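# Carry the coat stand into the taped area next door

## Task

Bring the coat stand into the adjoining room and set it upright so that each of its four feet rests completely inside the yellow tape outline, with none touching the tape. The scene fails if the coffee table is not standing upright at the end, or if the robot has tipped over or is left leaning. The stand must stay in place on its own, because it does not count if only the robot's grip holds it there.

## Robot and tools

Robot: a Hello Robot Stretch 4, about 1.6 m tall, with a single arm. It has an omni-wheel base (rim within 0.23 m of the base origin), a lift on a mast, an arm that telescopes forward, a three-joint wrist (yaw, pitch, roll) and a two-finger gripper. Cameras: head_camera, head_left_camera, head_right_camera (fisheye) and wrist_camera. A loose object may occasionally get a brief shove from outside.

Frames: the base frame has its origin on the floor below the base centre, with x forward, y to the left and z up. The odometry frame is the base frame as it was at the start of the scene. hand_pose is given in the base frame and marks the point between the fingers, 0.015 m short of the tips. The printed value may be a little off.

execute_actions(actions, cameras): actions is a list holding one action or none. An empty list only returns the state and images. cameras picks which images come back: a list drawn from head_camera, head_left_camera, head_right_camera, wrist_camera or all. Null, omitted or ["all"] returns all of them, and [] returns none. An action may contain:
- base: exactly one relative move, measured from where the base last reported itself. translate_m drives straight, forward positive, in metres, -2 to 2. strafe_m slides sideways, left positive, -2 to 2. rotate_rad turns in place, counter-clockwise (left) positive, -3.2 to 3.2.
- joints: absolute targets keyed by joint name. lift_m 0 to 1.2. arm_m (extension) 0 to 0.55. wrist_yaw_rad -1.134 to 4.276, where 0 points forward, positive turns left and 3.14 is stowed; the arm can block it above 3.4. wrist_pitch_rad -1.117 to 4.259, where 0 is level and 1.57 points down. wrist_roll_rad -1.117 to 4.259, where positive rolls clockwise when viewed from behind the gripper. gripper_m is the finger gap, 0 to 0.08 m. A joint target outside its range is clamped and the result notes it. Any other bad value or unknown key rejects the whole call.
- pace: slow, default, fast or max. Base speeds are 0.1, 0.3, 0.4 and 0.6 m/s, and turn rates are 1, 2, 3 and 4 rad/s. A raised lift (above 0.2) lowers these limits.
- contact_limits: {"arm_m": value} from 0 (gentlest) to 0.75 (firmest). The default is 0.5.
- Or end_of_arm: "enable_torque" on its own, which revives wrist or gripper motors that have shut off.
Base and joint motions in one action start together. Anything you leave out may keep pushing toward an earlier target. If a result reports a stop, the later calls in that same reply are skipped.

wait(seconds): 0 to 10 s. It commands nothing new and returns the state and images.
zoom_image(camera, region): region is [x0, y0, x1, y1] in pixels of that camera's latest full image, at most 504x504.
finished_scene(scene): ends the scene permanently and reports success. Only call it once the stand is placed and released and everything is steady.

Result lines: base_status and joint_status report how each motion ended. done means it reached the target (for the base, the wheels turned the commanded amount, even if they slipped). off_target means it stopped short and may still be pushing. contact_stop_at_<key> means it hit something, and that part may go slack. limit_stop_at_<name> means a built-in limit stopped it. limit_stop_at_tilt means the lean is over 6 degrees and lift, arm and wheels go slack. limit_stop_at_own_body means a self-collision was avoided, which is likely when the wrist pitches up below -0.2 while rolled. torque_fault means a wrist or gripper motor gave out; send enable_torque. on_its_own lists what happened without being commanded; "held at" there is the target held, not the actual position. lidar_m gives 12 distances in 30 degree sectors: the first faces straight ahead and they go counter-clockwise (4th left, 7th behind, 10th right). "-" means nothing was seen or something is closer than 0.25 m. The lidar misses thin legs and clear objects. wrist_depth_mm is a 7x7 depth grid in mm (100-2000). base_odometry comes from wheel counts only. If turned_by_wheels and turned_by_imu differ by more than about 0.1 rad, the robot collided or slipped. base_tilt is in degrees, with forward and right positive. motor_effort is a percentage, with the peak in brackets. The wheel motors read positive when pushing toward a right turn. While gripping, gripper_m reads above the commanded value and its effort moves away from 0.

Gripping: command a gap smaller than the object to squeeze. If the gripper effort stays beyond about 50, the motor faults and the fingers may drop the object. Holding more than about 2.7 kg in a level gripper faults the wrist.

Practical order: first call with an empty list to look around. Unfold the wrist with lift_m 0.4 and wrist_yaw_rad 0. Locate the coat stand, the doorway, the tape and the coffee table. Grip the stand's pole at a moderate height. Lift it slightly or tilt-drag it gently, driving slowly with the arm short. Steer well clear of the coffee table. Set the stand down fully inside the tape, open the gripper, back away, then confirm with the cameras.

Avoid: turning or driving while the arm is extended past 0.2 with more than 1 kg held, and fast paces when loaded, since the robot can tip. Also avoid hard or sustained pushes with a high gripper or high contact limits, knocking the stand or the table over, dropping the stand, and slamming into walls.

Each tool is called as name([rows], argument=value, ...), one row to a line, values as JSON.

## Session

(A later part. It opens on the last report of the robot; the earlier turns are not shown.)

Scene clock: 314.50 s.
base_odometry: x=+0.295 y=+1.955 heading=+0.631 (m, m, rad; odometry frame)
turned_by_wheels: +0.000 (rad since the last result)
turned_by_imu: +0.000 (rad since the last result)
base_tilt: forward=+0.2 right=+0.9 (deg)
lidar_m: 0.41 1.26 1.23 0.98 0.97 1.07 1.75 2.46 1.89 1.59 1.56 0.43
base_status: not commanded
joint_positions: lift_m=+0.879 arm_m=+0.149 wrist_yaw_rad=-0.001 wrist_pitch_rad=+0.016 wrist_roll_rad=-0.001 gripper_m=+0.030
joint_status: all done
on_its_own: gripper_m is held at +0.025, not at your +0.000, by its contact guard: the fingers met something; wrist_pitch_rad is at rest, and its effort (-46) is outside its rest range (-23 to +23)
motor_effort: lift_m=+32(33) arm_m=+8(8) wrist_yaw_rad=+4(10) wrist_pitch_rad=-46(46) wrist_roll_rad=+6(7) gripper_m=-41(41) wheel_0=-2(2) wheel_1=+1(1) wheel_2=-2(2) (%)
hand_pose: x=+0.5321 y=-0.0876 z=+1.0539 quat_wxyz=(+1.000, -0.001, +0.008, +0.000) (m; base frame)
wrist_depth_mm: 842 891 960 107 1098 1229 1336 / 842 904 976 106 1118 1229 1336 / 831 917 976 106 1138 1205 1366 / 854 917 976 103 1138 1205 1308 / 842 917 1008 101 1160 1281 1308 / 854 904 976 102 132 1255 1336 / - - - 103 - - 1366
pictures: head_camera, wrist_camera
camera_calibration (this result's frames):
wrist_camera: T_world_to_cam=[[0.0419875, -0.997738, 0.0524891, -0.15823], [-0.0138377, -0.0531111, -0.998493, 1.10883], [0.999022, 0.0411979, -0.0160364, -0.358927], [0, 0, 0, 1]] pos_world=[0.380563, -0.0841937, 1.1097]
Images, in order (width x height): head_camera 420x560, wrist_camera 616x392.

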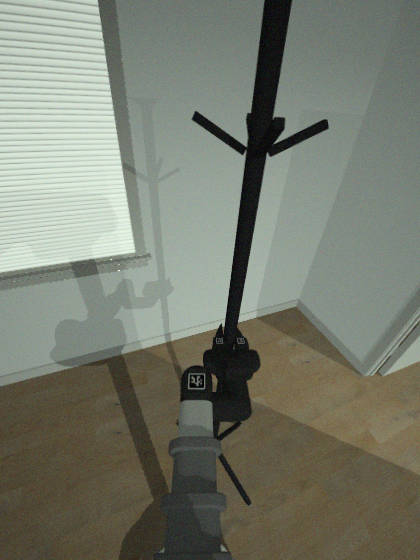

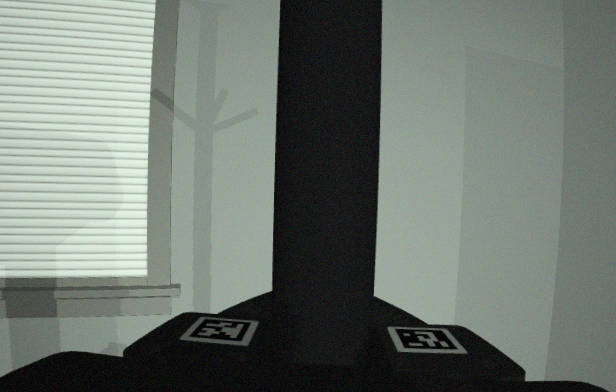

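execute_actions([
  {"joints": {"lift_m": 0.886}, "pace": "slow"},
], cameras=["head_camera", "wrist_camera"])

Scene clock: 327.73 s.
base_odometry: x=+0.295 y=+1.955 heading=+0.631 (m, m, rad; odometry frame)
turned_by_wheels: +0.000 (rad since the last result)
turned_by_imu: +0.000 (rad since the last result)
base_tilt: forward=+0.0 right=+0.8 (deg)
lidar_m: 0.38 1.25 1.22 0.98 0.97 1.09 1.75 2.43 1.89 1.58 1.57 0.43
base_status: not commanded
joint_positions: lift_m=+0.885 arm_m=+0.149 wrist_yaw_rad=+0.000 wrist_pitch_rad=+0.021 wrist_roll_rad=-0.001 gripper_m=+0.030
joint_status: all done
on_its_own: gripper_m is held at +0.025, not at your +0.000, by its contact guard: the fingers met something; wrist_pitch_rad is at rest, and its effort (-61) is outside its rest range (-23 to +23)
motor_effort: lift_m=+34(34) arm_m=+8(8) wrist_yaw_rad=+2(4) wrist_pitch_rad=-61(62) wrist_roll_rad=+7(8) gripper_m=-41(40) wheel_0=-2(2) wheel_1=+1(1) wheel_2=-1(1) (%)
hand_pose: x=+0.5321 y=-0.0875 z=+1.0586 quat_wxyz=(+1.000, -0.001, +0.010, +0.000) (m; base frame)
wrist_depth_mm: 842 891 960 106 1138 1205 1281 / 842 878 960 105 1118 1229 1308 / 842 891 960 105 1138 1255 1308 / 854 917 1008 105 1138 1255 1336 / 866 917 991 102 1138 1255 1308 / 866 917 960 102 132 1281 1397 / - - - 102 - - 1366
pictures: head_camera, wrist_camera
camera_calibration (this result's frames):
wrist_camera: T_world_to_cam=[[0.0429349, -0.997702, 0.0524189, -0.158761], [-0.0188482, -0.0532668, -0.998402, 1.11611], [0.9989, 0.0418783, -0.0210919, -0.353421], [0, 0, 0, 1]] pos_world=[0.380886, -0.0841443, 1.11519]
Images, in order (width x height): head_camera 420x560, wrist_camera 616x392.

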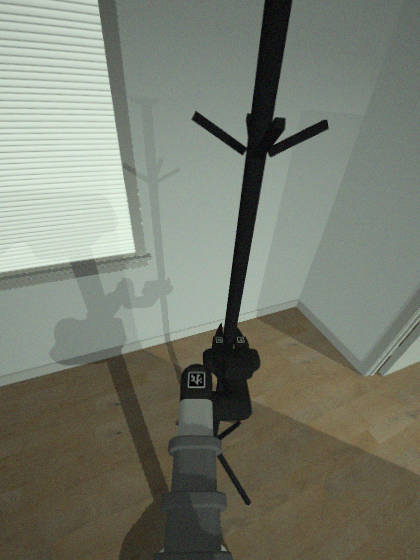

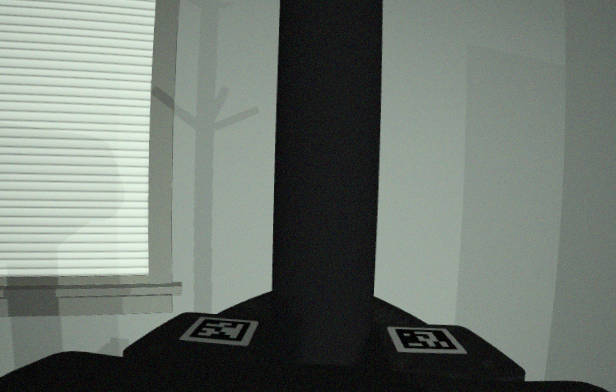

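execute_actions([
  {"joints": {"lift_m": 0.89}, "pace": "slow"},
], cameras=["head_camera"])

Scene clock: 354.13 s.
base_odometry: x=+0.295 y=+1.955 heading=+0.631 (m, m, rad; odometry frame)
turned_by_wheels: +0.000 (rad since the last result)
turned_by_imu: +0.000 (rad since the last result)
base_tilt: forward=-0.1 right=+0.8 (deg)
lidar_m: 0.38 1.27 1.21 0.99 0.98 1.10 1.75 2.44 1.88 1.58 1.60 0.41
base_status: not commanded
joint_positions: lift_m=+0.889 arm_m=+0.149 wrist_yaw_rad=+0.000 wrist_pitch_rad=+0.021 wrist_roll_rad=-0.001 gripper_m=+0.030
joint_status: all done
on_its_own: gripper_m is held at +0.025, not at your +0.000, by its contact guard: the fingers met something; wrist_pitch_rad is at rest, and its effort (-62) is outside its rest range (-23 to +23)
motor_effort: lift_m=+34(34) arm_m=+8(8) wrist_yaw_rad=+1(0) wrist_pitch_rad=-62(66) wrist_roll_rad=+7(7) gripper_m=-41(41) wheel_0=-2(2) wheel_1=+1(1) wheel_2=-2(2) (%)
hand_pose: x=+0.5322 y=-0.0873 z=+1.0625 quat_wxyz=(+1.000, -0.001, +0.011, +0.000) (m; base frame)
wrist_depth_mm: 831 891 960 107 1138 1229 1308 / 854 904 976 106 1098 1229 1336 / 854 904 976 106 1160 1229 1336 / 854 904 976 106 1138 1229 1308 / 854 931 1008 102 1160 1255 1308 / 866 917 960 101 132 1281 1336 / - - - 103 - - 1336
pictures: head_camera
Images, in order (width x height): head_camera 420x560.

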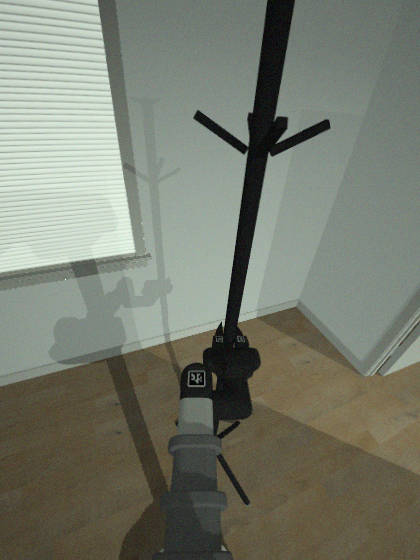

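execute_actions([
  {"joints": {"lift_m": 0.93}, "pace": "slow"},
])

Scene clock: 358.20 s.
base_odometry: x=+0.295 y=+1.955 heading=+0.631 (m, m, rad; odometry frame)
turned_by_wheels: +0.000 (rad since the last result)
turned_by_imu: +0.000 (rad since the last result)
base_tilt: forward=-0.1 right=+0.7 (deg)
lidar_m: 0.39 1.26 1.21 0.98 0.98 1.09 1.75 2.44 1.89 1.58 1.62 0.42
base_status: not commanded
joint_positions: lift_m=+0.929 arm_m=+0.149 wrist_yaw_rad=+0.000 wrist_pitch_rad=+0.022 wrist_roll_rad=-0.001 gripper_m=+0.030
joint_status: all done
on_its_own: gripper_m is held at +0.025, not at your +0.000, by its contact guard: the fingers met something; wrist_pitch_rad is at rest, and its effort (-63) is outside its rest range (-23 to +23)
motor_effort: lift_m=+34(34) arm_m=+8(8) wrist_yaw_rad=+1(1) wrist_pitch_rad=-63(63) wrist_roll_rad=+7(7) gripper_m=-40(40) wheel_0=-2(2) wheel_1=+1(1) wheel_2=-1(2) (%)
hand_pose: x=+0.5322 y=-0.0874 z=+1.1024 quat_wxyz=(+1.000, -0.001, +0.011, +0.000) (m; base frame)
wrist_depth_mm: 831 891 946 107 1098 1229 1336 / 842 904 960 106 1118 1229 1308 / 842 904 946 106 1118 1229 1336 / 866 917 976 106 1138 1255 1336 / 866 917 991 102 1138 1255 1336 / 878 931 960 102 132 1255 1366 / - - - 102 - - 1366
pictures: head_camera, head_left_camera, head_right_camera, wrist_camera
camera_calibration (this result's frames):
wrist_camera: T_world_to_cam=[[0.0434745, -0.997681, 0.0523736, -0.16119], [-0.0195535, -0.0532628, -0.998389, 1.16025], [0.998863, 0.0423803, -0.0218238, -0.351676], [0, 0, 0, 1]] pos_world=[0.380971, -0.0841141, 1.15915]
Images, in order (width x height): head_camera 420x560, head_left_camera 420x672, head_right_camera 420x672, wrist_camera 616x392.

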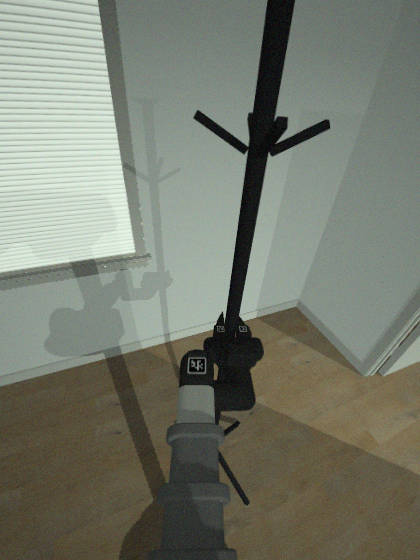

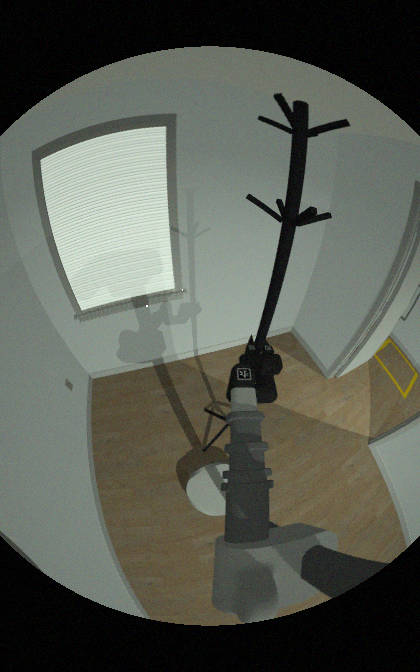

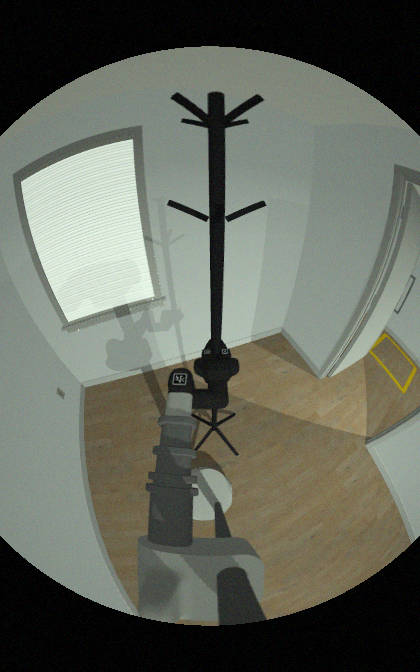

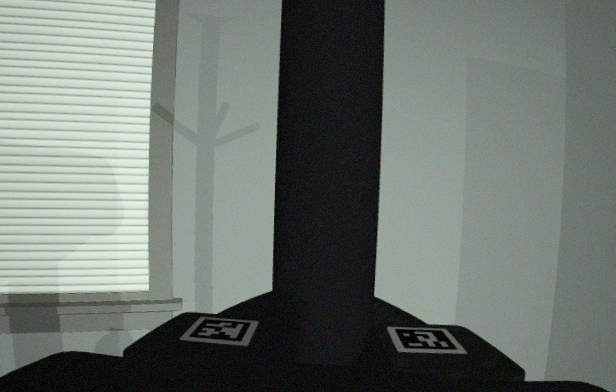

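zoom_image(camera="head_right_camera", region=[140, 70, 300, 380])

zoom_image(camera="head_camera", region=[170, 60, 350, 200])

Region (140, 70, 300, 380) of head_right_camera's 420x672 image, scaled by 1.626, with more detail than that image has; it fills the left 260 columns of this view, and the rest is white.

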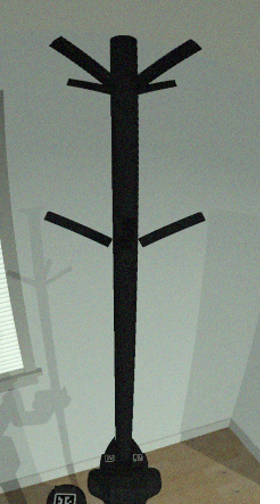

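Region (170, 60, 350, 200) of head_camera's 420x560 image, scaled by 2.800, with more detail than that image has.

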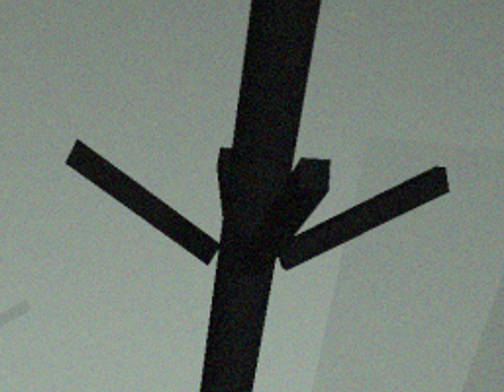

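execute_actions([
  {"joints": {"gripper_m": 0.08}},
], cameras=[])

execute_actions([
  {"joints": {"arm_m": 0.0}},
], cameras=[])

execute_actions([
  {"joints": {"lift_m": 1.2}},
])

Scene clock: 479.37 s.
base_odometry: x=+0.295 y=+1.955 heading=+0.631 (m, m, rad; odometry frame)
turned_by_wheels: +0.000 (rad since the last result)
turned_by_imu: +0.000 (rad since the last result)
base_tilt: forward=+0.0 right=+0.8 (deg)
lidar_m: 0.37 1.25 1.21 0.99 0.98 1.10 1.74 2.45 1.89 1.58 1.58 0.44
base_status: not commanded
joint_positions: lift_m=+0.930 arm_m=+0.149 wrist_yaw_rad=+0.000 wrist_pitch_rad=+0.003 wrist_roll_rad=+0.000 gripper_m=+0.080
joint_status: all done
motor_effort: lift_m=+23(35) arm_m=+8(8) wrist_yaw_rad=+2(7) wrist_pitch_rad=-10(62) wrist_roll_rad=+4(7) gripper_m=+2(40) wheel_0=-1(2) wheel_1=+1(1) wheel_2=-1(2) (%)
hand_pose: x=+0.5322 y=-0.0874 z=+1.1073 quat_wxyz=(+1.000, +0.000, +0.001, +0.000) (m; base frame)
wrist_depth_mm: 842 917 960 102 1138 1205 1308 / 854 904 960 102 1118 1255 1308 / 866 904 960 102 1138 1229 1336 / 866 917 960 102 1138 1229 1308 / 866 904 991 102 1138 1255 1336 / 854 891 143 102 1138 1229 1366 / - - 127 103 1118 - -
pictures: none
No camera images: the call's "cameras" was empty. Leave "cameras" out to get every camera's image.

Scene clock: 480.87 s.
base_odometry: x=+0.295 y=+1.955 heading=+0.631 (m, m, rad; odometry frame)
turned_by_wheels: +0.000 (rad since the last result)
turned_by_imu: +0.000 (rad since the last result)
base_tilt: forward=+0.1 right=+0.8 (deg)
lidar_m: 0.39 1.25 1.20 0.99 0.95 1.08 1.74 2.44 1.91 1.58 1.61 0.42
base_status: not commanded
joint_positions: lift_m=+0.930 arm_m=+0.002 wrist_yaw_rad=+0.000 wrist_pitch_rad=+0.003 wrist_roll_rad=+0.000 gripper_m=+0.080
joint_status: all done
motor_effort: lift_m=+24(24) arm_m=-9(10) wrist_yaw_rad=+1(1) wrist_pitch_rad=-9(9) wrist_roll_rad=+4(4) gripper_m=+0(2) wheel_0=-1(1) wheel_1=+1(1) wheel_2=+0(1) (%)
hand_pose: x=+0.3851 y=-0.0874 z=+1.1073 quat_wxyz=(+1.000, +0.000, +0.001, +0.000) (m; base frame)
wrist_depth_mm: 960 1025 1118 257 1308 1430 1464 / 976 1025 1138 1160 1308 1397 1464 / 976 1042 1138 1160 1281 1430 1464 / 976 1042 1118 1138 1308 1430 1430 / 976 1060 1118 260 1281 1464 1430 / 976 1008 164 258 1281 1397 1397 / - - 144 257 1308 - -
pictures: none
No camera images: the call's "cameras" was empty. Leave "cameras" out to get every camera's image.

Scene clock: 483.03 s.
base_odometry: x=+0.295 y=+1.955 heading=+0.631 (m, m, rad; odometry frame)
turned_by_wheels: +0.000 (rad since the last result)
turned_by_imu: +0.000 (rad since the last result)
base_tilt: forward=+0.1 right=+0.8 (deg)
lidar_m: 0.38 1.26 1.21 0.99 0.98 1.08 1.76 2.46 1.89 1.60 1.60 0.43
base_status: not commanded
joint_positions: lift_m=+1.199 arm_m=+0.002 wrist_yaw_rad=+0.000 wrist_pitch_rad=+0.003 wrist_roll_rad=+0.000 gripper_m=+0.080
joint_status: all done
motor_effort: lift_m=+23(28) arm_m=-9(9) wrist_yaw_rad=+2(2) wrist_pitch_rad=-8(8) wrist_roll_rad=+4(4) gripper_m=+1(1) wheel_0=-1(1) wheel_1=+1(1) wheel_2=-1(1) (%)
hand_pose: x=+0.3851 y=-0.0874 z=+1.3766 quat_wxyz=(+1.000, +0.000, +0.001, +0.000) (m; base frame)
wrist_depth_mm: 960 1025 1098 256 1281 1397 1464 / 976 1042 1118 257 1255 1464 1430 / 976 1025 1138 1160 1308 1430 1430 / 991 1042 1118 1182 1308 1430 1430 / 1008 1042 1138 262 1336 1464 1464 / 976 991 164 259 1308 1430 1430 / - - 145 257 1308 - -
pictures: head_camera, head_left_camera, head_right_camera, wrist_camera
camera_calibration (this result's frames):
wrist_camera: T_world_to_cam=[[0.0420887, -0.997751, 0.0521751, -0.168437], [-0.000718034, -0.0522516, -0.998634, 1.42425], [0.999114, 0.0419937, -0.00291562, -0.224963], [0, 0, 0, 1]] pos_world=[0.232876, -0.0841916, 1.43043]
Images, in order (width x height): head_camera 420x560, head_left_camera 420x672, head_right_camera 420x672, wrist_camera 616x392.

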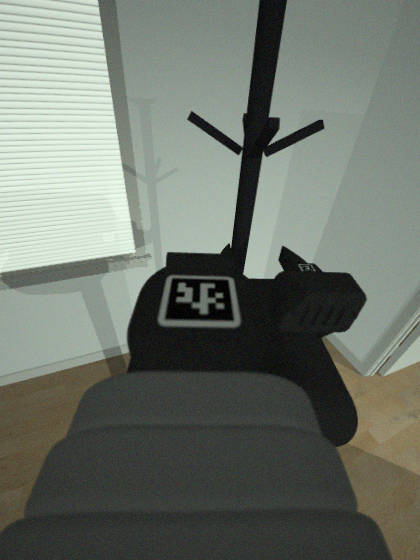

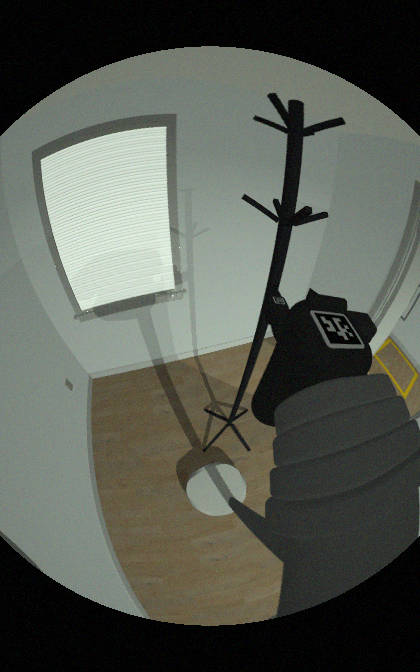

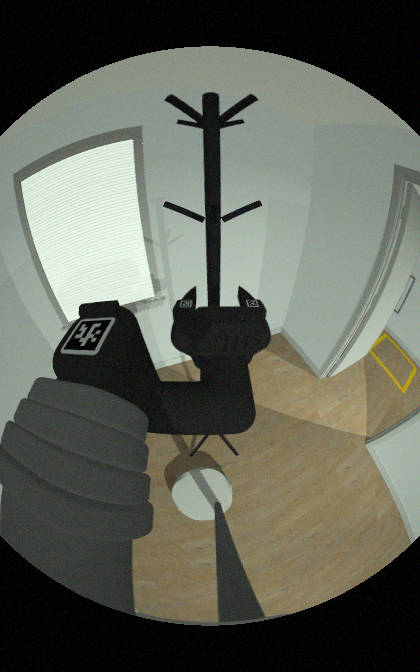

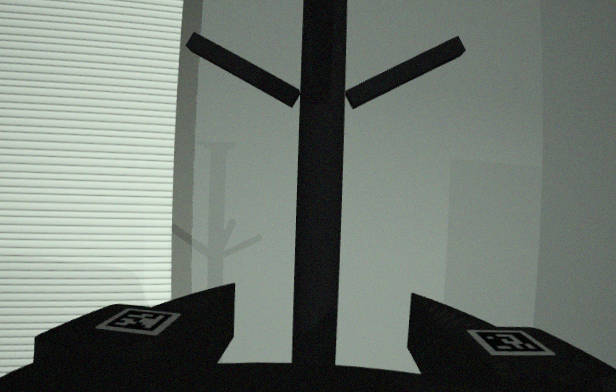

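execute_actions([
  {"joints": {"wrist_pitch_rad": -0.8}},
])

Scene clock: 497.60 s.
base_odometry: x=+0.295 y=+1.955 heading=+0.631 (m, m, rad; odometry frame)
turned_by_wheels: +0.000 (rad since the last result)
turned_by_imu: +0.000 (rad since the last result)
base_tilt: forward=+0.0 right=+0.7 (deg)
lidar_m: 0.38 1.26 1.22 0.99 0.97 1.08 1.75 2.45 1.91 1.57 1.61 0.42
base_status: not commanded
joint_positions: lift_m=+1.199 arm_m=+0.002 wrist_yaw_rad=+0.000 wrist_pitch_rad=-0.798 wrist_roll_rad=+0.000 gripper_m=+0.080
joint_status: all done
motor_effort: lift_m=+23(23) arm_m=-9(9) wrist_yaw_rad=+2(2) wrist_pitch_rad=-7(15) wrist_roll_rad=+4(4) gripper_m=+1(2) wheel_0=-1(1) wheel_1=+1(1) wheel_2=-1(1) (%)
hand_pose: x=+0.3209 y=-0.0874 z=+1.5294 quat_wxyz=(+0.921, +0.000, -0.388, +0.000) (m; base frame)
wrist_depth_mm: 1008 991 976 960 946 931 931 / 1078 1098 1098 1118 1078 1042 1008 / 1281 1255 1229 1205 1205 1160 1160 / 1308 1366 1430 459 1336 1336 1336 / 1182 1281 1397 442 1576 1576 1499 / 1060 1118 165 1308 1499 1661 1537 / - - 144 1255 1308 - -
pictures: head_camera, head_left_camera, head_right_camera, wrist_camera
camera_calibration (this result's frames):
wrist_camera: T_world_to_cam=[[-0.00810958, -0.997748, 0.0665855, -0.179626], [0.71623, -0.0522632, -0.695905, 0.88373], [0.697817, 0.042047, 0.715041, -1.16173], [0, 0, 0, 1]] pos_world=[0.176264, -0.0841878, 1.45763]
Images, in order (width x height): head_camera 420x560, head_left_camera 420x672, head_right_camera 420x672, wrist_camera 616x392.

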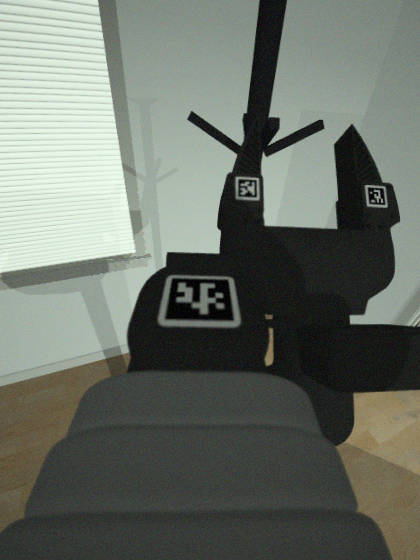

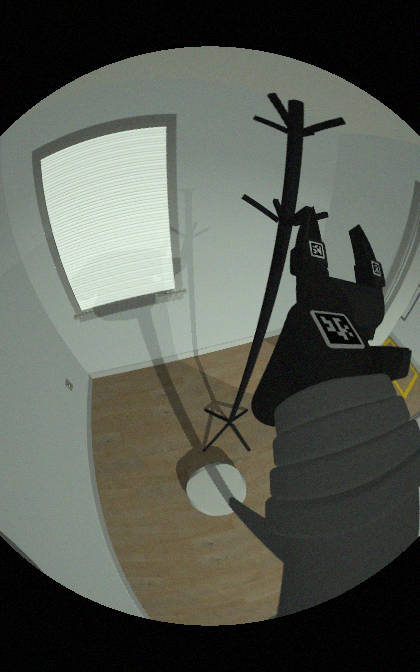

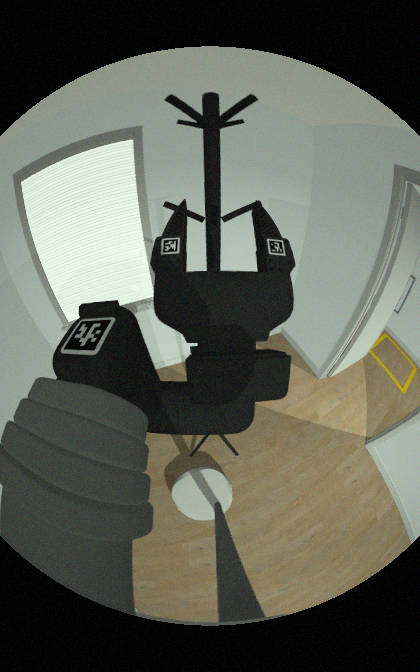

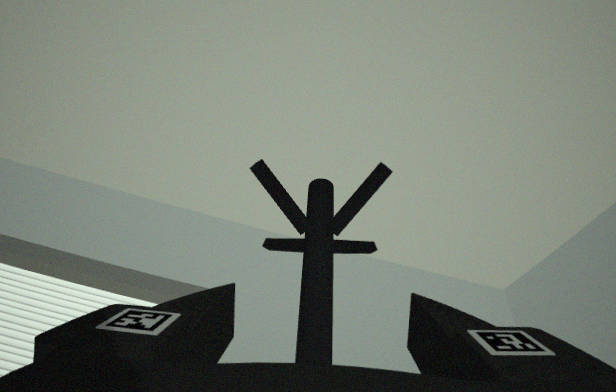

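execute_actions([
  {"joints": {"lift_m": 1.12}},
], cameras=[])

execute_actions([
  {"joints": {"arm_m": 0.17}, "pace": "slow", "contact_limits": {"arm_m": 0.15}},
])

Scene clock: 564.37 s.
base_odometry: x=+0.295 y=+1.955 heading=+0.631 (m, m, rad; odometry frame)
turned_by_wheels: +0.000 (rad since the last result)
turned_by_imu: +0.000 (rad since the last result)
base_tilt: forward=+0.0 right=+0.9 (deg)
lidar_m: 0.39 1.25 1.23 0.98 0.97 1.09 1.73 2.45 1.90 1.58 1.59 0.41
base_status: not commanded
joint_positions: lift_m=+1.120 arm_m=+0.002 wrist_yaw_rad=+0.000 wrist_pitch_rad=-0.798 wrist_roll_rad=+0.000 gripper_m=+0.080
joint_status: all done
motor_effort: lift_m=+16(19) arm_m=-9(9) wrist_yaw_rad=+1(2) wrist_pitch_rad=-8(7) wrist_roll_rad=+4(4) gripper_m=+2(1) wheel_0=-1(1) wheel_1=+0(1) wheel_2=-1(1) (%)
hand_pose: x=+0.3209 y=-0.0874 z=+1.4508 quat_wxyz=(+0.921, +0.000, -0.388, +0.000) (m; base frame)
wrist_depth_mm: 1098 1060 1060 1042 1042 1008 1008 / 1205 1229 1182 1182 1160 1118 1118 / 1397 1366 1397 1281 1281 1308 1255 / 1336 1430 1499 535 1464 1499 1464 / 1138 1281 1430 1464 1756 1708 1576 / 1078 1098 164 1336 1499 1661 1499 / - - 144 319 319 - -
pictures: none
No camera images: the call's "cameras" was empty. Leave "cameras" out to get every camera's image.

Scene clock: 567.37 s.
base_odometry: x=+0.295 y=+1.955 heading=+0.631 (m, m, rad; odometry frame)
turned_by_wheels: +0.000 (rad since the last result)
turned_by_imu: +0.000 (rad since the last result)
base_tilt: forward=+0.0 right=+0.7 (deg)
lidar_m: 0.38 1.26 1.21 0.99 0.97 1.09 1.74 2.45 1.87 1.57 1.60 0.42
base_status: not commanded
joint_positions: lift_m=+1.120 arm_m=+0.168 wrist_yaw_rad=+0.000 wrist_pitch_rad=-0.798 wrist_roll_rad=+0.000 gripper_m=+0.080
joint_status: all done
motor_effort: lift_m=+16(16) arm_m=+9(10) wrist_yaw_rad=+1(2) wrist_pitch_rad=-8(7) wrist_roll_rad=+3(4) gripper_m=+1(1) wheel_0=-1(1) wheel_1=+1(1) wheel_2=-1(1) (%)
contact_limits: arm_m 0.15
hand_pose: x=+0.4878 y=-0.0874 z=+1.4508 quat_wxyz=(+0.921, +0.000, -0.388, +0.000) (m; base frame)
wrist_depth_mm: 1098 1042 1060 375 1042 1008 1008 / 1205 1182 1182 373 1118 1118 1118 / 1308 1366 1336 260 1336 1255 1229 / 1138 1255 1430 211 1464 1366 1397 / 1025 1098 1160 180 1430 1661 1464 / 917 991 164 157 1281 1499 1430 / - - 145 143 1118 - -
pictures: head_camera, head_left_camera, head_right_camera, wrist_camera
camera_calibration (this result's frames):
wrist_camera: T_world_to_cam=[[-0.0079938, -0.997755, 0.0664931, -0.172955], [0.716365, -0.0521079, -0.695777, 0.709237], [0.69768, 0.0420714, 0.715173, -1.2221], [0, 0, 0, 1]] pos_world=[0.343178, -0.0841946, 1.37898]
Images, in order (width x height): head_camera 420x560, head_left_camera 420x672, head_right_camera 420x672, wrist_camera 616x392.

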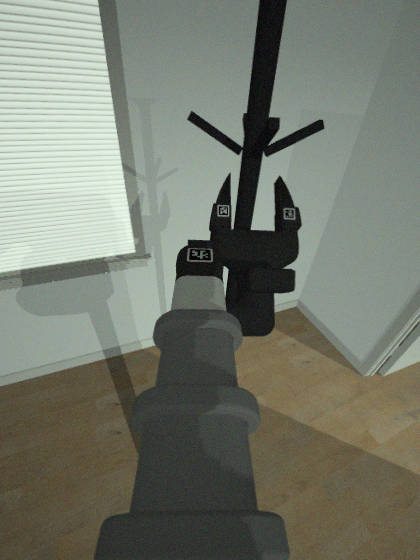

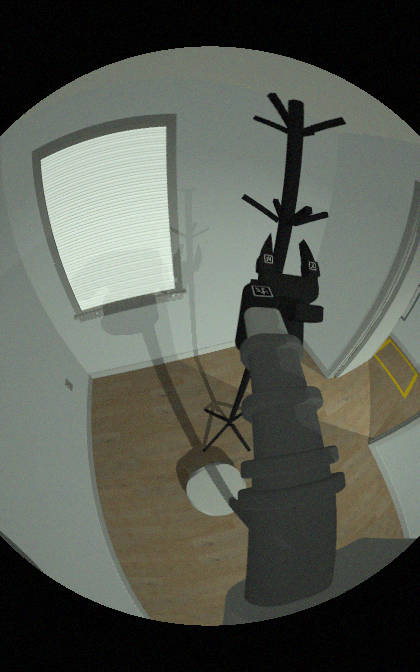

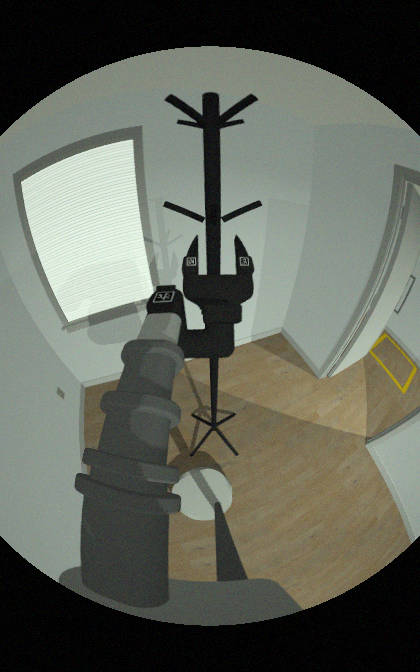

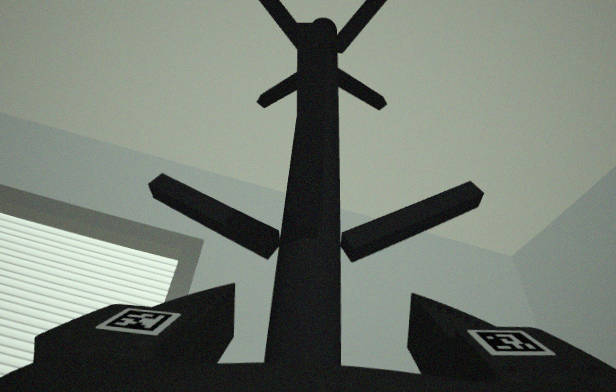

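execute_actions([
  {"joints": {"arm_m": 0.192}, "pace": "slow", "contact_limits": {"arm_m": 0.12}},
], cameras=["head_camera", "head_right_camera", "wrist_camera"])

Scene clock: 582.13 s.
base_odometry: x=+0.295 y=+1.955 heading=+0.631 (m, m, rad; odometry frame)
turned_by_wheels: +0.000 (rad since the last result)
turned_by_imu: +0.000 (rad since the last result)
base_tilt: forward=+0.1 right=+0.8 (deg)
lidar_m: 0.37 1.27 1.24 0.96 0.97 1.07 1.75 2.44 1.89 1.57 1.57 0.43
base_status: not commanded
joint_positions: lift_m=+1.120 arm_m=+0.190 wrist_yaw_rad=+0.000 wrist_pitch_rad=-0.798 wrist_roll_rad=+0.000 gripper_m=+0.080
joint_status: all done
motor_effort: lift_m=+16(16) arm_m=+9(8) wrist_yaw_rad=+3(1) wrist_pitch_rad=-6(6) wrist_roll_rad=+3(4) gripper_m=+3(3) wheel_0=-1(0) wheel_1=+1(1) wheel_2=+0(1) (%)
contact_limits: arm_m 0.12
hand_pose: x=+0.5098 y=-0.0874 z=+1.4508 quat_wxyz=(+0.921, +0.000, -0.388, +0.000) (m; base frame)
wrist_depth_mm: 1078 1078 1042 314 1060 1008 991 / 1205 1182 1138 250 1138 1118 1118 / 1308 1308 1336 205 1308 1255 1281 / 1118 1229 195 169 187 1499 1464 / 991 1098 1205 150 1499 1661 1464 / 891 960 164 131 1205 1464 1430 / - - 128 119 1078 - -
pictures: head_camera, head_right_camera, wrist_camera
camera_calibration (this result's frames):
wrist_camera: T_world_to_cam=[[-0.00799371, -0.997755, 0.0664931, -0.172779], [0.716365, -0.0521078, -0.695777, 0.693482], [0.69768, 0.0420715, 0.715173, -1.23744], [0, 0, 0, 1]] pos_world=[0.365171, -0.0841946, 1.37898]
Images, in order (width x height): head_camera 420x560, head_right_camera 420x672, wrist_camera 616x392.

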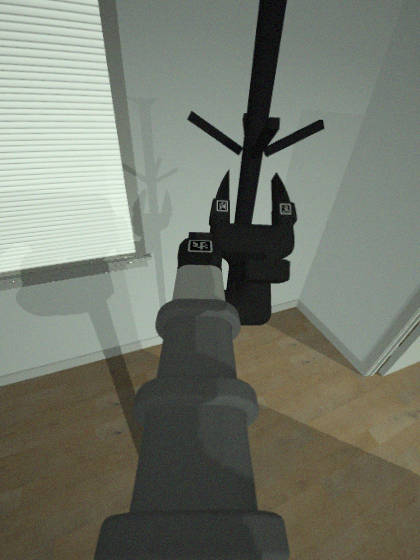

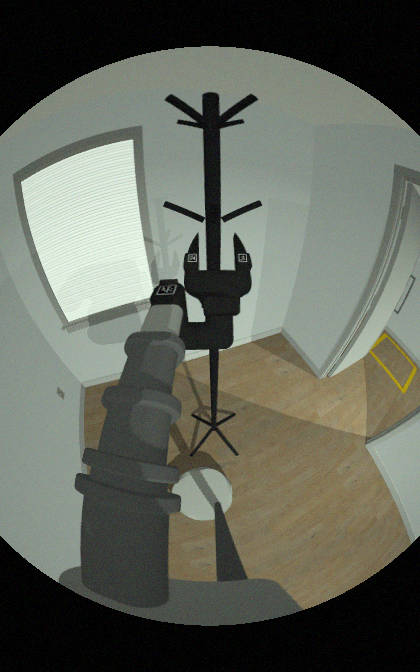

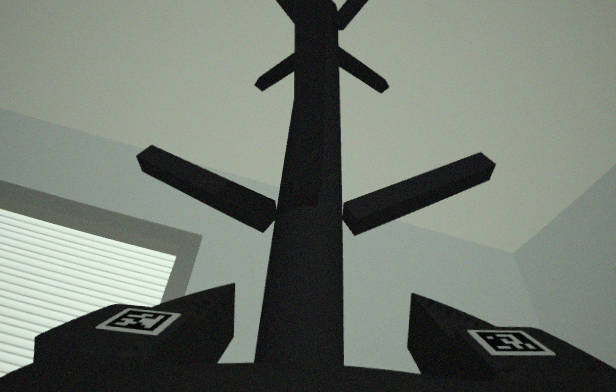

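execute_actions([
  {"joints": {"gripper_m": 0.048, "lift_m": 1.145}, "pace": "slow"},
], cameras=["head_camera", "head_right_camera", "wrist_camera"])

Scene clock: 596.93 s.
base_odometry: x=+0.295 y=+1.955 heading=+0.631 (m, m, rad; odometry frame)
turned_by_wheels: +0.000 (rad since the last result)
turned_by_imu: +0.000 (rad since the last result)
base_tilt: forward=-0.1 right=+0.7 (deg)
lidar_m: 0.39 1.26 1.23 0.98 0.98 1.07 1.76 2.45 1.90 1.59 1.59 0.43
base_status: not commanded
joint_positions: lift_m=+1.145 arm_m=+0.190 wrist_yaw_rad=+0.000 wrist_pitch_rad=-0.798 wrist_roll_rad=+0.000 gripper_m=+0.048
joint_status: all done
motor_effort: lift_m=+24(21) arm_m=+9(9) wrist_yaw_rad=+2(1) wrist_pitch_rad=-8(7) wrist_roll_rad=+3(3) gripper_m=-1(2) wheel_0=-1(1) wheel_1=+1(1) wheel_2=-1(1) (%)
hand_pose: x=+0.5098 y=-0.0874 z=+1.4752 quat_wxyz=(+0.921, +0.000, -0.388, +0.000) (m; base frame)
wrist_depth_mm: 1060 1060 1042 303 1025 991 976 / 1160 1160 1160 251 1118 1078 1078 / 1255 1336 1308 204 1255 1229 1229 / 1118 1160 1336 167 1464 1366 1430 / 991 1060 178 149 165 1661 1464 / 904 976 149 131 1205 1397 1397 / - - - 120 140 - 1336
pictures: head_camera, head_right_camera, wrist_camera
camera_calibration (this result's frames):
wrist_camera: T_world_to_cam=[[-0.00799378, -0.997755, 0.0664931, -0.174401], [0.716365, -0.0521079, -0.695777, 0.71045], [0.69768, 0.0420714, 0.715173, -1.25489], [0, 0, 0, 1]] pos_world=[0.365173, -0.0841946, 1.40337]
Images, in order (width x height): head_camera 420x560, head_right_camera 420x672, wrist_camera 616x392.

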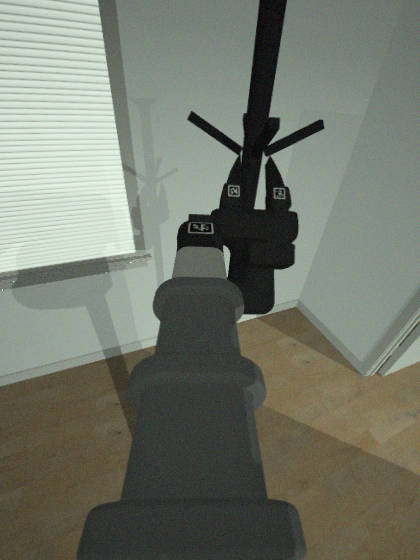

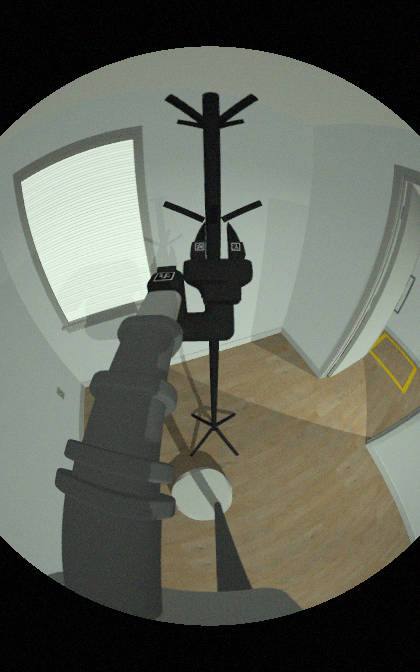

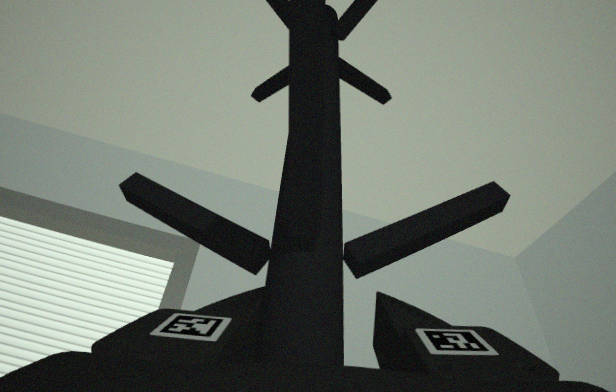

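execute_actions([
  {"joints": {"lift_m": 1.157}, "pace": "slow"},
], cameras=["head_right_camera", "wrist_camera"])

Scene clock: 605.00 s.
base_odometry: x=+0.295 y=+1.955 heading=+0.631 (m, m, rad; odometry frame)
turned_by_wheels: +0.000 (rad since the last result)
turned_by_imu: +0.000 (rad since the last result)
base_tilt: forward=+0.0 right=+0.7 (deg)
lidar_m: 0.39 1.28 1.22 0.99 0.98 1.08 1.74 2.44 1.89 1.57 1.59 0.43
base_status: not commanded
joint_positions: lift_m=+1.157 arm_m=+0.191 wrist_yaw_rad=+0.000 wrist_pitch_rad=-0.795 wrist_roll_rad=+0.000 gripper_m=+0.048
joint_status: all done
motor_effort: lift_m=+25(27) arm_m=+8(9) wrist_yaw_rad=+1(2) wrist_pitch_rad=-15(15) wrist_roll_rad=+4(4) gripper_m=-3(1) wheel_0=-1(1) wheel_1=+1(1) wheel_2=-1(1) (%)
hand_pose: x=+0.5103 y=-0.0874 z=+1.4866 quat_wxyz=(+0.922, +0.000, -0.387, +0.000) (m; base frame)
wrist_depth_mm: 1042 1008 1025 293 1008 976 991 / 1138 1160 1138 247 1098 1078 1078 / 1281 1308 1308 202 1281 1255 1205 / 1118 1182 1366 167 1430 1366 1397 / 991 1078 162 145 159 1576 1464 / 891 960 149 130 160 1430 1397 / - - - 119 140 - 1366
pictures: head_right_camera, wrist_camera
camera_calibration (this result's frames):
wrist_camera: T_world_to_cam=[[-0.0076917, -0.997754, 0.0665427, -0.175364], [0.714454, -0.052042, -0.697744, 0.721943], [0.69964, 0.0421749, 0.71325, -1.26158], [0, 0, 0, 1]] pos_world=[0.365507, -0.0841919, 1.41522]
Images, in order (width x height): head_right_camera 420x672, wrist_camera 616x392.

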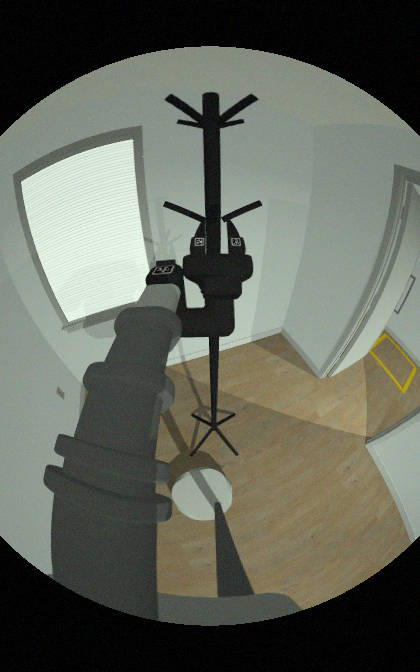

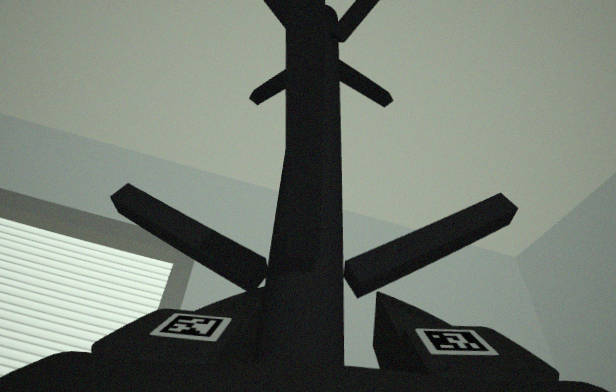

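execute_actions([
  {"joints": {"lift_m": 1.149}, "pace": "slow"},
], cameras=[])

execute_actions([
  {"joints": {"gripper_m": 0.0}},
], cameras=["head_right_camera", "wrist_camera"])

Scene clock: 611.20 s.
base_odometry: x=+0.295 y=+1.955 heading=+0.631 (m, m, rad; odometry frame)
turned_by_wheels: +0.000 (rad since the last result)
turned_by_imu: +0.000 (rad since the last result)
base_tilt: forward=+0.0 right=+0.7 (deg)
lidar_m: 0.39 1.25 1.23 0.99 0.98 1.08 1.74 2.46 1.89 1.57 1.59 0.44
base_status: not commanded
joint_positions: lift_m=+1.149 arm_m=+0.191 wrist_yaw_rad=+0.000 wrist_pitch_rad=-0.798 wrist_roll_rad=+0.000 gripper_m=+0.048
joint_status: all done
motor_effort: lift_m=+16(25) arm_m=+8(8) wrist_yaw_rad=+1(1) wrist_pitch_rad=-7(15) wrist_roll_rad=+3(3) gripper_m=-2(1) wheel_0=-1(1) wheel_1=+1(1) wheel_2=-1(1) (%)
hand_pose: x=+0.5100 y=-0.0874 z=+1.4798 quat_wxyz=(+0.921, +0.000, -0.388, +0.000) (m; base frame)
wrist_depth_mm: 1060 1025 1008 297 1025 991 1008 / 1160 1160 1160 251 1078 1078 1078 / 1255 1366 1308 204 1281 1229 1229 / 1118 1182 1397 168 1499 1366 1430 / 1008 1060 167 147 162 1576 1499 / 904 976 149 131 1205 1397 1464 / - - - 119 139 - 1336
pictures: none
No camera images: the call's "cameras" was empty. Leave "cameras" out to get every camera's image.

Scene clock: 612.10 s.
base_odometry: x=+0.295 y=+1.955 heading=+0.631 (m, m, rad; odometry frame)
turned_by_wheels: +0.000 (rad since the last result)
turned_by_imu: +0.000 (rad since the last result)
base_tilt: forward=-0.1 right=+0.8 (deg)
lidar_m: 0.39 1.26 1.22 0.99 0.97 1.09 1.74 2.44 1.89 1.59 1.60 0.43
base_status: not commanded
joint_positions: lift_m=+1.149 arm_m=+0.191 wrist_yaw_rad=+0.003 wrist_pitch_rad=-0.799 wrist_roll_rad=+0.000 gripper_m=+0.030
joint_status: gripper_m off_target (ended at +0.030, target +0.000)
on_its_own: gripper_m is held at +0.025, not at your +0.000, by its contact guard: the fingers met something
motor_effort: lift_m=+16(16) arm_m=+8(8) wrist_yaw_rad=-6(6) wrist_pitch_rad=-2(8) wrist_roll_rad=+3(4) gripper_m=-37(44) wheel_0=+0(1) wheel_1=+1(1) wheel_2=+0(1) (%)
hand_pose: x=+0.5100 y=-0.0870 z=+1.4800 quat_wxyz=(+0.921, +0.001, -0.389, +0.001) (m; base frame)
wrist_depth_mm: 1060 1042 1025 303 1008 991 991 / 1160 1160 1138 267 1078 1078 1098 / 1281 1308 1308 213 1255 1229 1205 / 1118 1182 1366 173 1430 1336 1430 / 991 1098 177 146 160 1618 1499 / 891 976 1042 131 144 1430 1397 / - - - 118 - - 1336
pictures: head_right_camera, wrist_camera
camera_calibration (this result's frames):
wrist_camera: T_world_to_cam=[[-0.00504214, -0.997786, 0.0663199, -0.175546], [0.717303, -0.0498179, -0.694978, 0.712192], [0.696743, 0.0440673, 0.715966, -1.259], [0, 0, 0, 1]] pos_world=[0.365456, -0.0841962, 1.408]
Images, in order (width x height): head_right_camera 420x672, wrist_camera 616x392.

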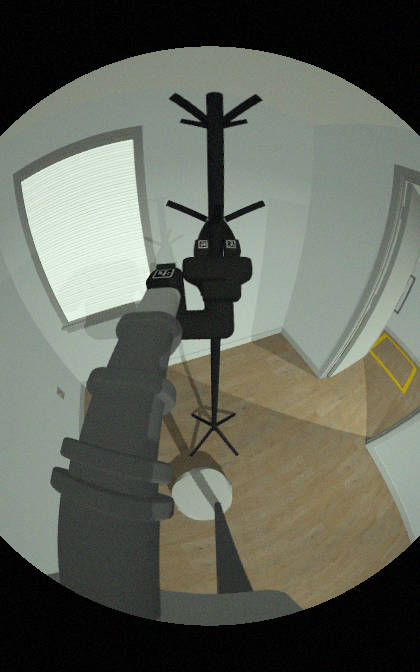

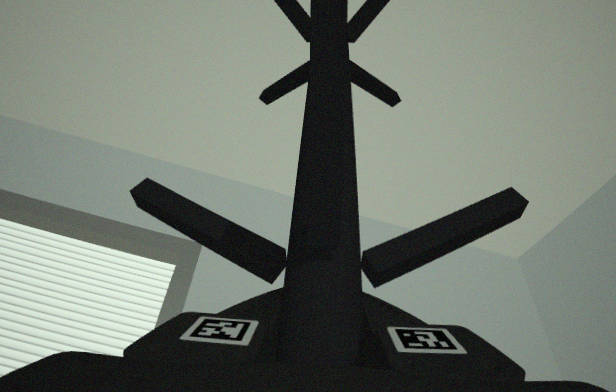

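execute_actions([
  {"joints": {"lift_m": 1.158}, "pace": "slow"},
], cameras=["head_right_camera", "wrist_camera"])

Scene clock: 615.60 s.
base_odometry: x=+0.295 y=+1.955 heading=+0.631 (m, m, rad; odometry frame)
turned_by_wheels: +0.000 (rad since the last result)
turned_by_imu: +0.000 (rad since the last result)
base_tilt: forward=+0.0 right=+0.8 (deg)
lidar_m: 0.40 1.26 1.22 0.99 0.98 1.09 1.73 2.43 1.91 1.59 1.60 0.42
base_status: not commanded
joint_positions: lift_m=+1.157 arm_m=+0.191 wrist_yaw_rad=+0.001 wrist_pitch_rad=-0.789 wrist_roll_rad=-0.001 gripper_m=+0.030
joint_status: all done
on_its_own: gripper_m is held at +0.025, not at your +0.000, by its contact guard: the fingers met something; wrist_pitch_rad is at rest, and its effort (-31) is outside its rest range (-23 to +23)
motor_effort: lift_m=+31(31) arm_m=+8(8) wrist_yaw_rad=+0(7) wrist_pitch_rad=-31(32) wrist_roll_rad=+6(5) gripper_m=-37(38) wheel_0=+0(0) wheel_1=+1(1) wheel_2=-1(0) (%)
hand_pose: x=+0.5113 y=-0.0873 z=+1.4863 quat_wxyz=(+0.923, +0.000, -0.385, +0.000) (m; base frame)
wrist_depth_mm: 1060 1042 1060 297 1008 1008 991 / 1160 1182 1182 268 1118 1118 1098 / 1205 1308 1336 198 1255 1255 1255 / 1098 1138 1336 165 1499 1366 1366 / 1008 1098 178 145 159 1537 1537 / 891 976 1025 130 144 1397 1397 / - - - 118 - - 1281
pictures: head_right_camera, wrist_camera
camera_calibration (this result's frames):
wrist_camera: T_world_to_cam=[[-0.0073469, -0.997723, 0.0670398, -0.176184], [0.710367, -0.0523921, -0.701879, 0.729226], [0.703793, 0.0424662, 0.709135, -1.25798], [0, 0, 0, 1]] pos_world=[0.366046, -0.0841555, 1.41572]
Images, in order (width x height): head_right_camera 420x672, wrist_camera 616x392.

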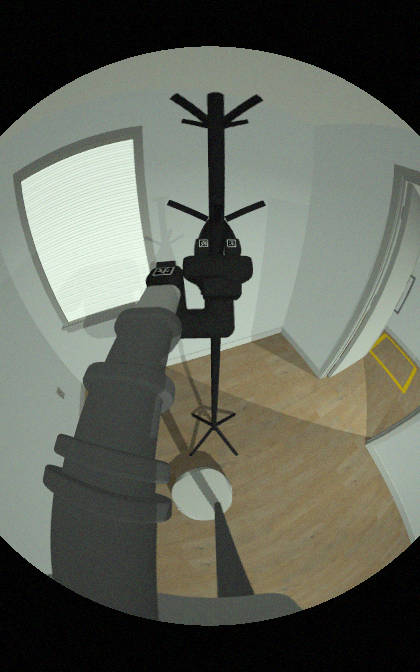

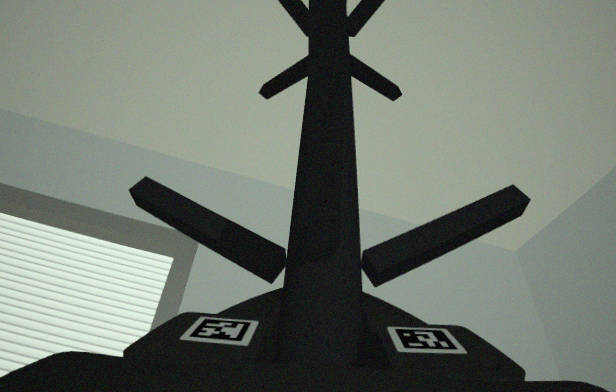

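execute_actions([
  {"joints": {"lift_m": 1.166}, "pace": "slow"},
], cameras=["head_right_camera", "wrist_camera"])

Scene clock: 621.07 s.
base_odometry: x=+0.295 y=+1.955 heading=+0.631 (m, m, rad; odometry frame)
turned_by_wheels: +0.000 (rad since the last result)
turned_by_imu: +0.000 (rad since the last result)
base_tilt: forward=+0.0 right=+0.8 (deg)
lidar_m: 0.37 1.26 1.21 0.98 0.98 1.10 1.75 2.43 1.91 1.60 1.61 0.42
base_status: not commanded
joint_positions: lift_m=+1.165 arm_m=+0.191 wrist_yaw_rad=+0.000 wrist_pitch_rad=-0.785 wrist_roll_rad=-0.001 gripper_m=+0.030
joint_status: all done
on_its_own: gripper_m is held at +0.025, not at your +0.000, by its contact guard: the fingers met something; wrist_pitch_rad is at rest, and its effort (-44) is outside its rest range (-23 to +23)
motor_effort: lift_m=+34(29) arm_m=+8(8) wrist_yaw_rad=+1(0) wrist_pitch_rad=-44(45) wrist_roll_rad=+6(6) gripper_m=-37(37) wheel_0=+0(0) wheel_1=+1(1) wheel_2=+0(1) (%)
hand_pose: x=+0.5120 y=-0.0874 z=+1.4934 quat_wxyz=(+0.924, +0.000, -0.382, +0.000) (m; base frame)
wrist_depth_mm: 1060 1025 1025 291 1025 976 976 / 1182 1205 1138 239 1078 1098 1098 / 1205 1308 1336 198 1281 1255 1229 / 1078 1182 1308 165 1499 1397 1430 / 976 1060 167 143 156 1576 1464 / 891 946 1008 130 145 1397 1430 / - - - 118 - - 1336
pictures: head_right_camera, wrist_camera
camera_calibration (this result's frames):
wrist_camera: T_world_to_cam=[[-0.00739491, -0.997713, 0.0671854, -0.176884], [0.707059, -0.0527274, -0.705186, 0.74032], [0.707116, 0.0422892, 0.705832, -1.26028], [0, 0, 0, 1]] pos_world=[0.366403, -0.0841483, 1.42349]
Images, in order (width x height): head_right_camera 420x672, wrist_camera 616x392.

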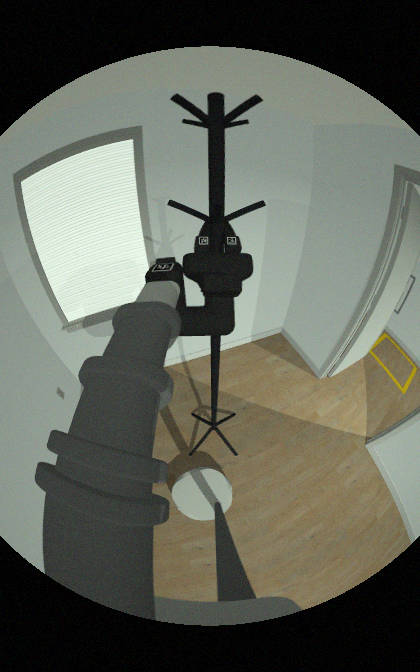

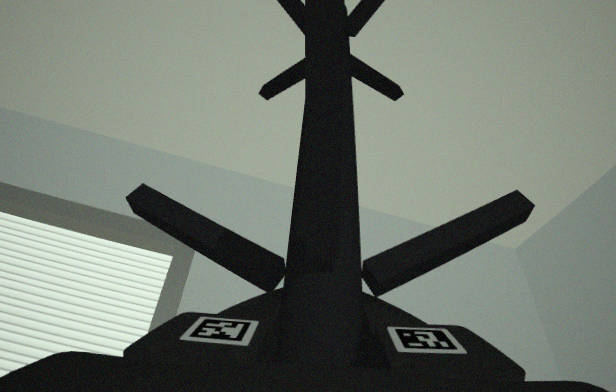

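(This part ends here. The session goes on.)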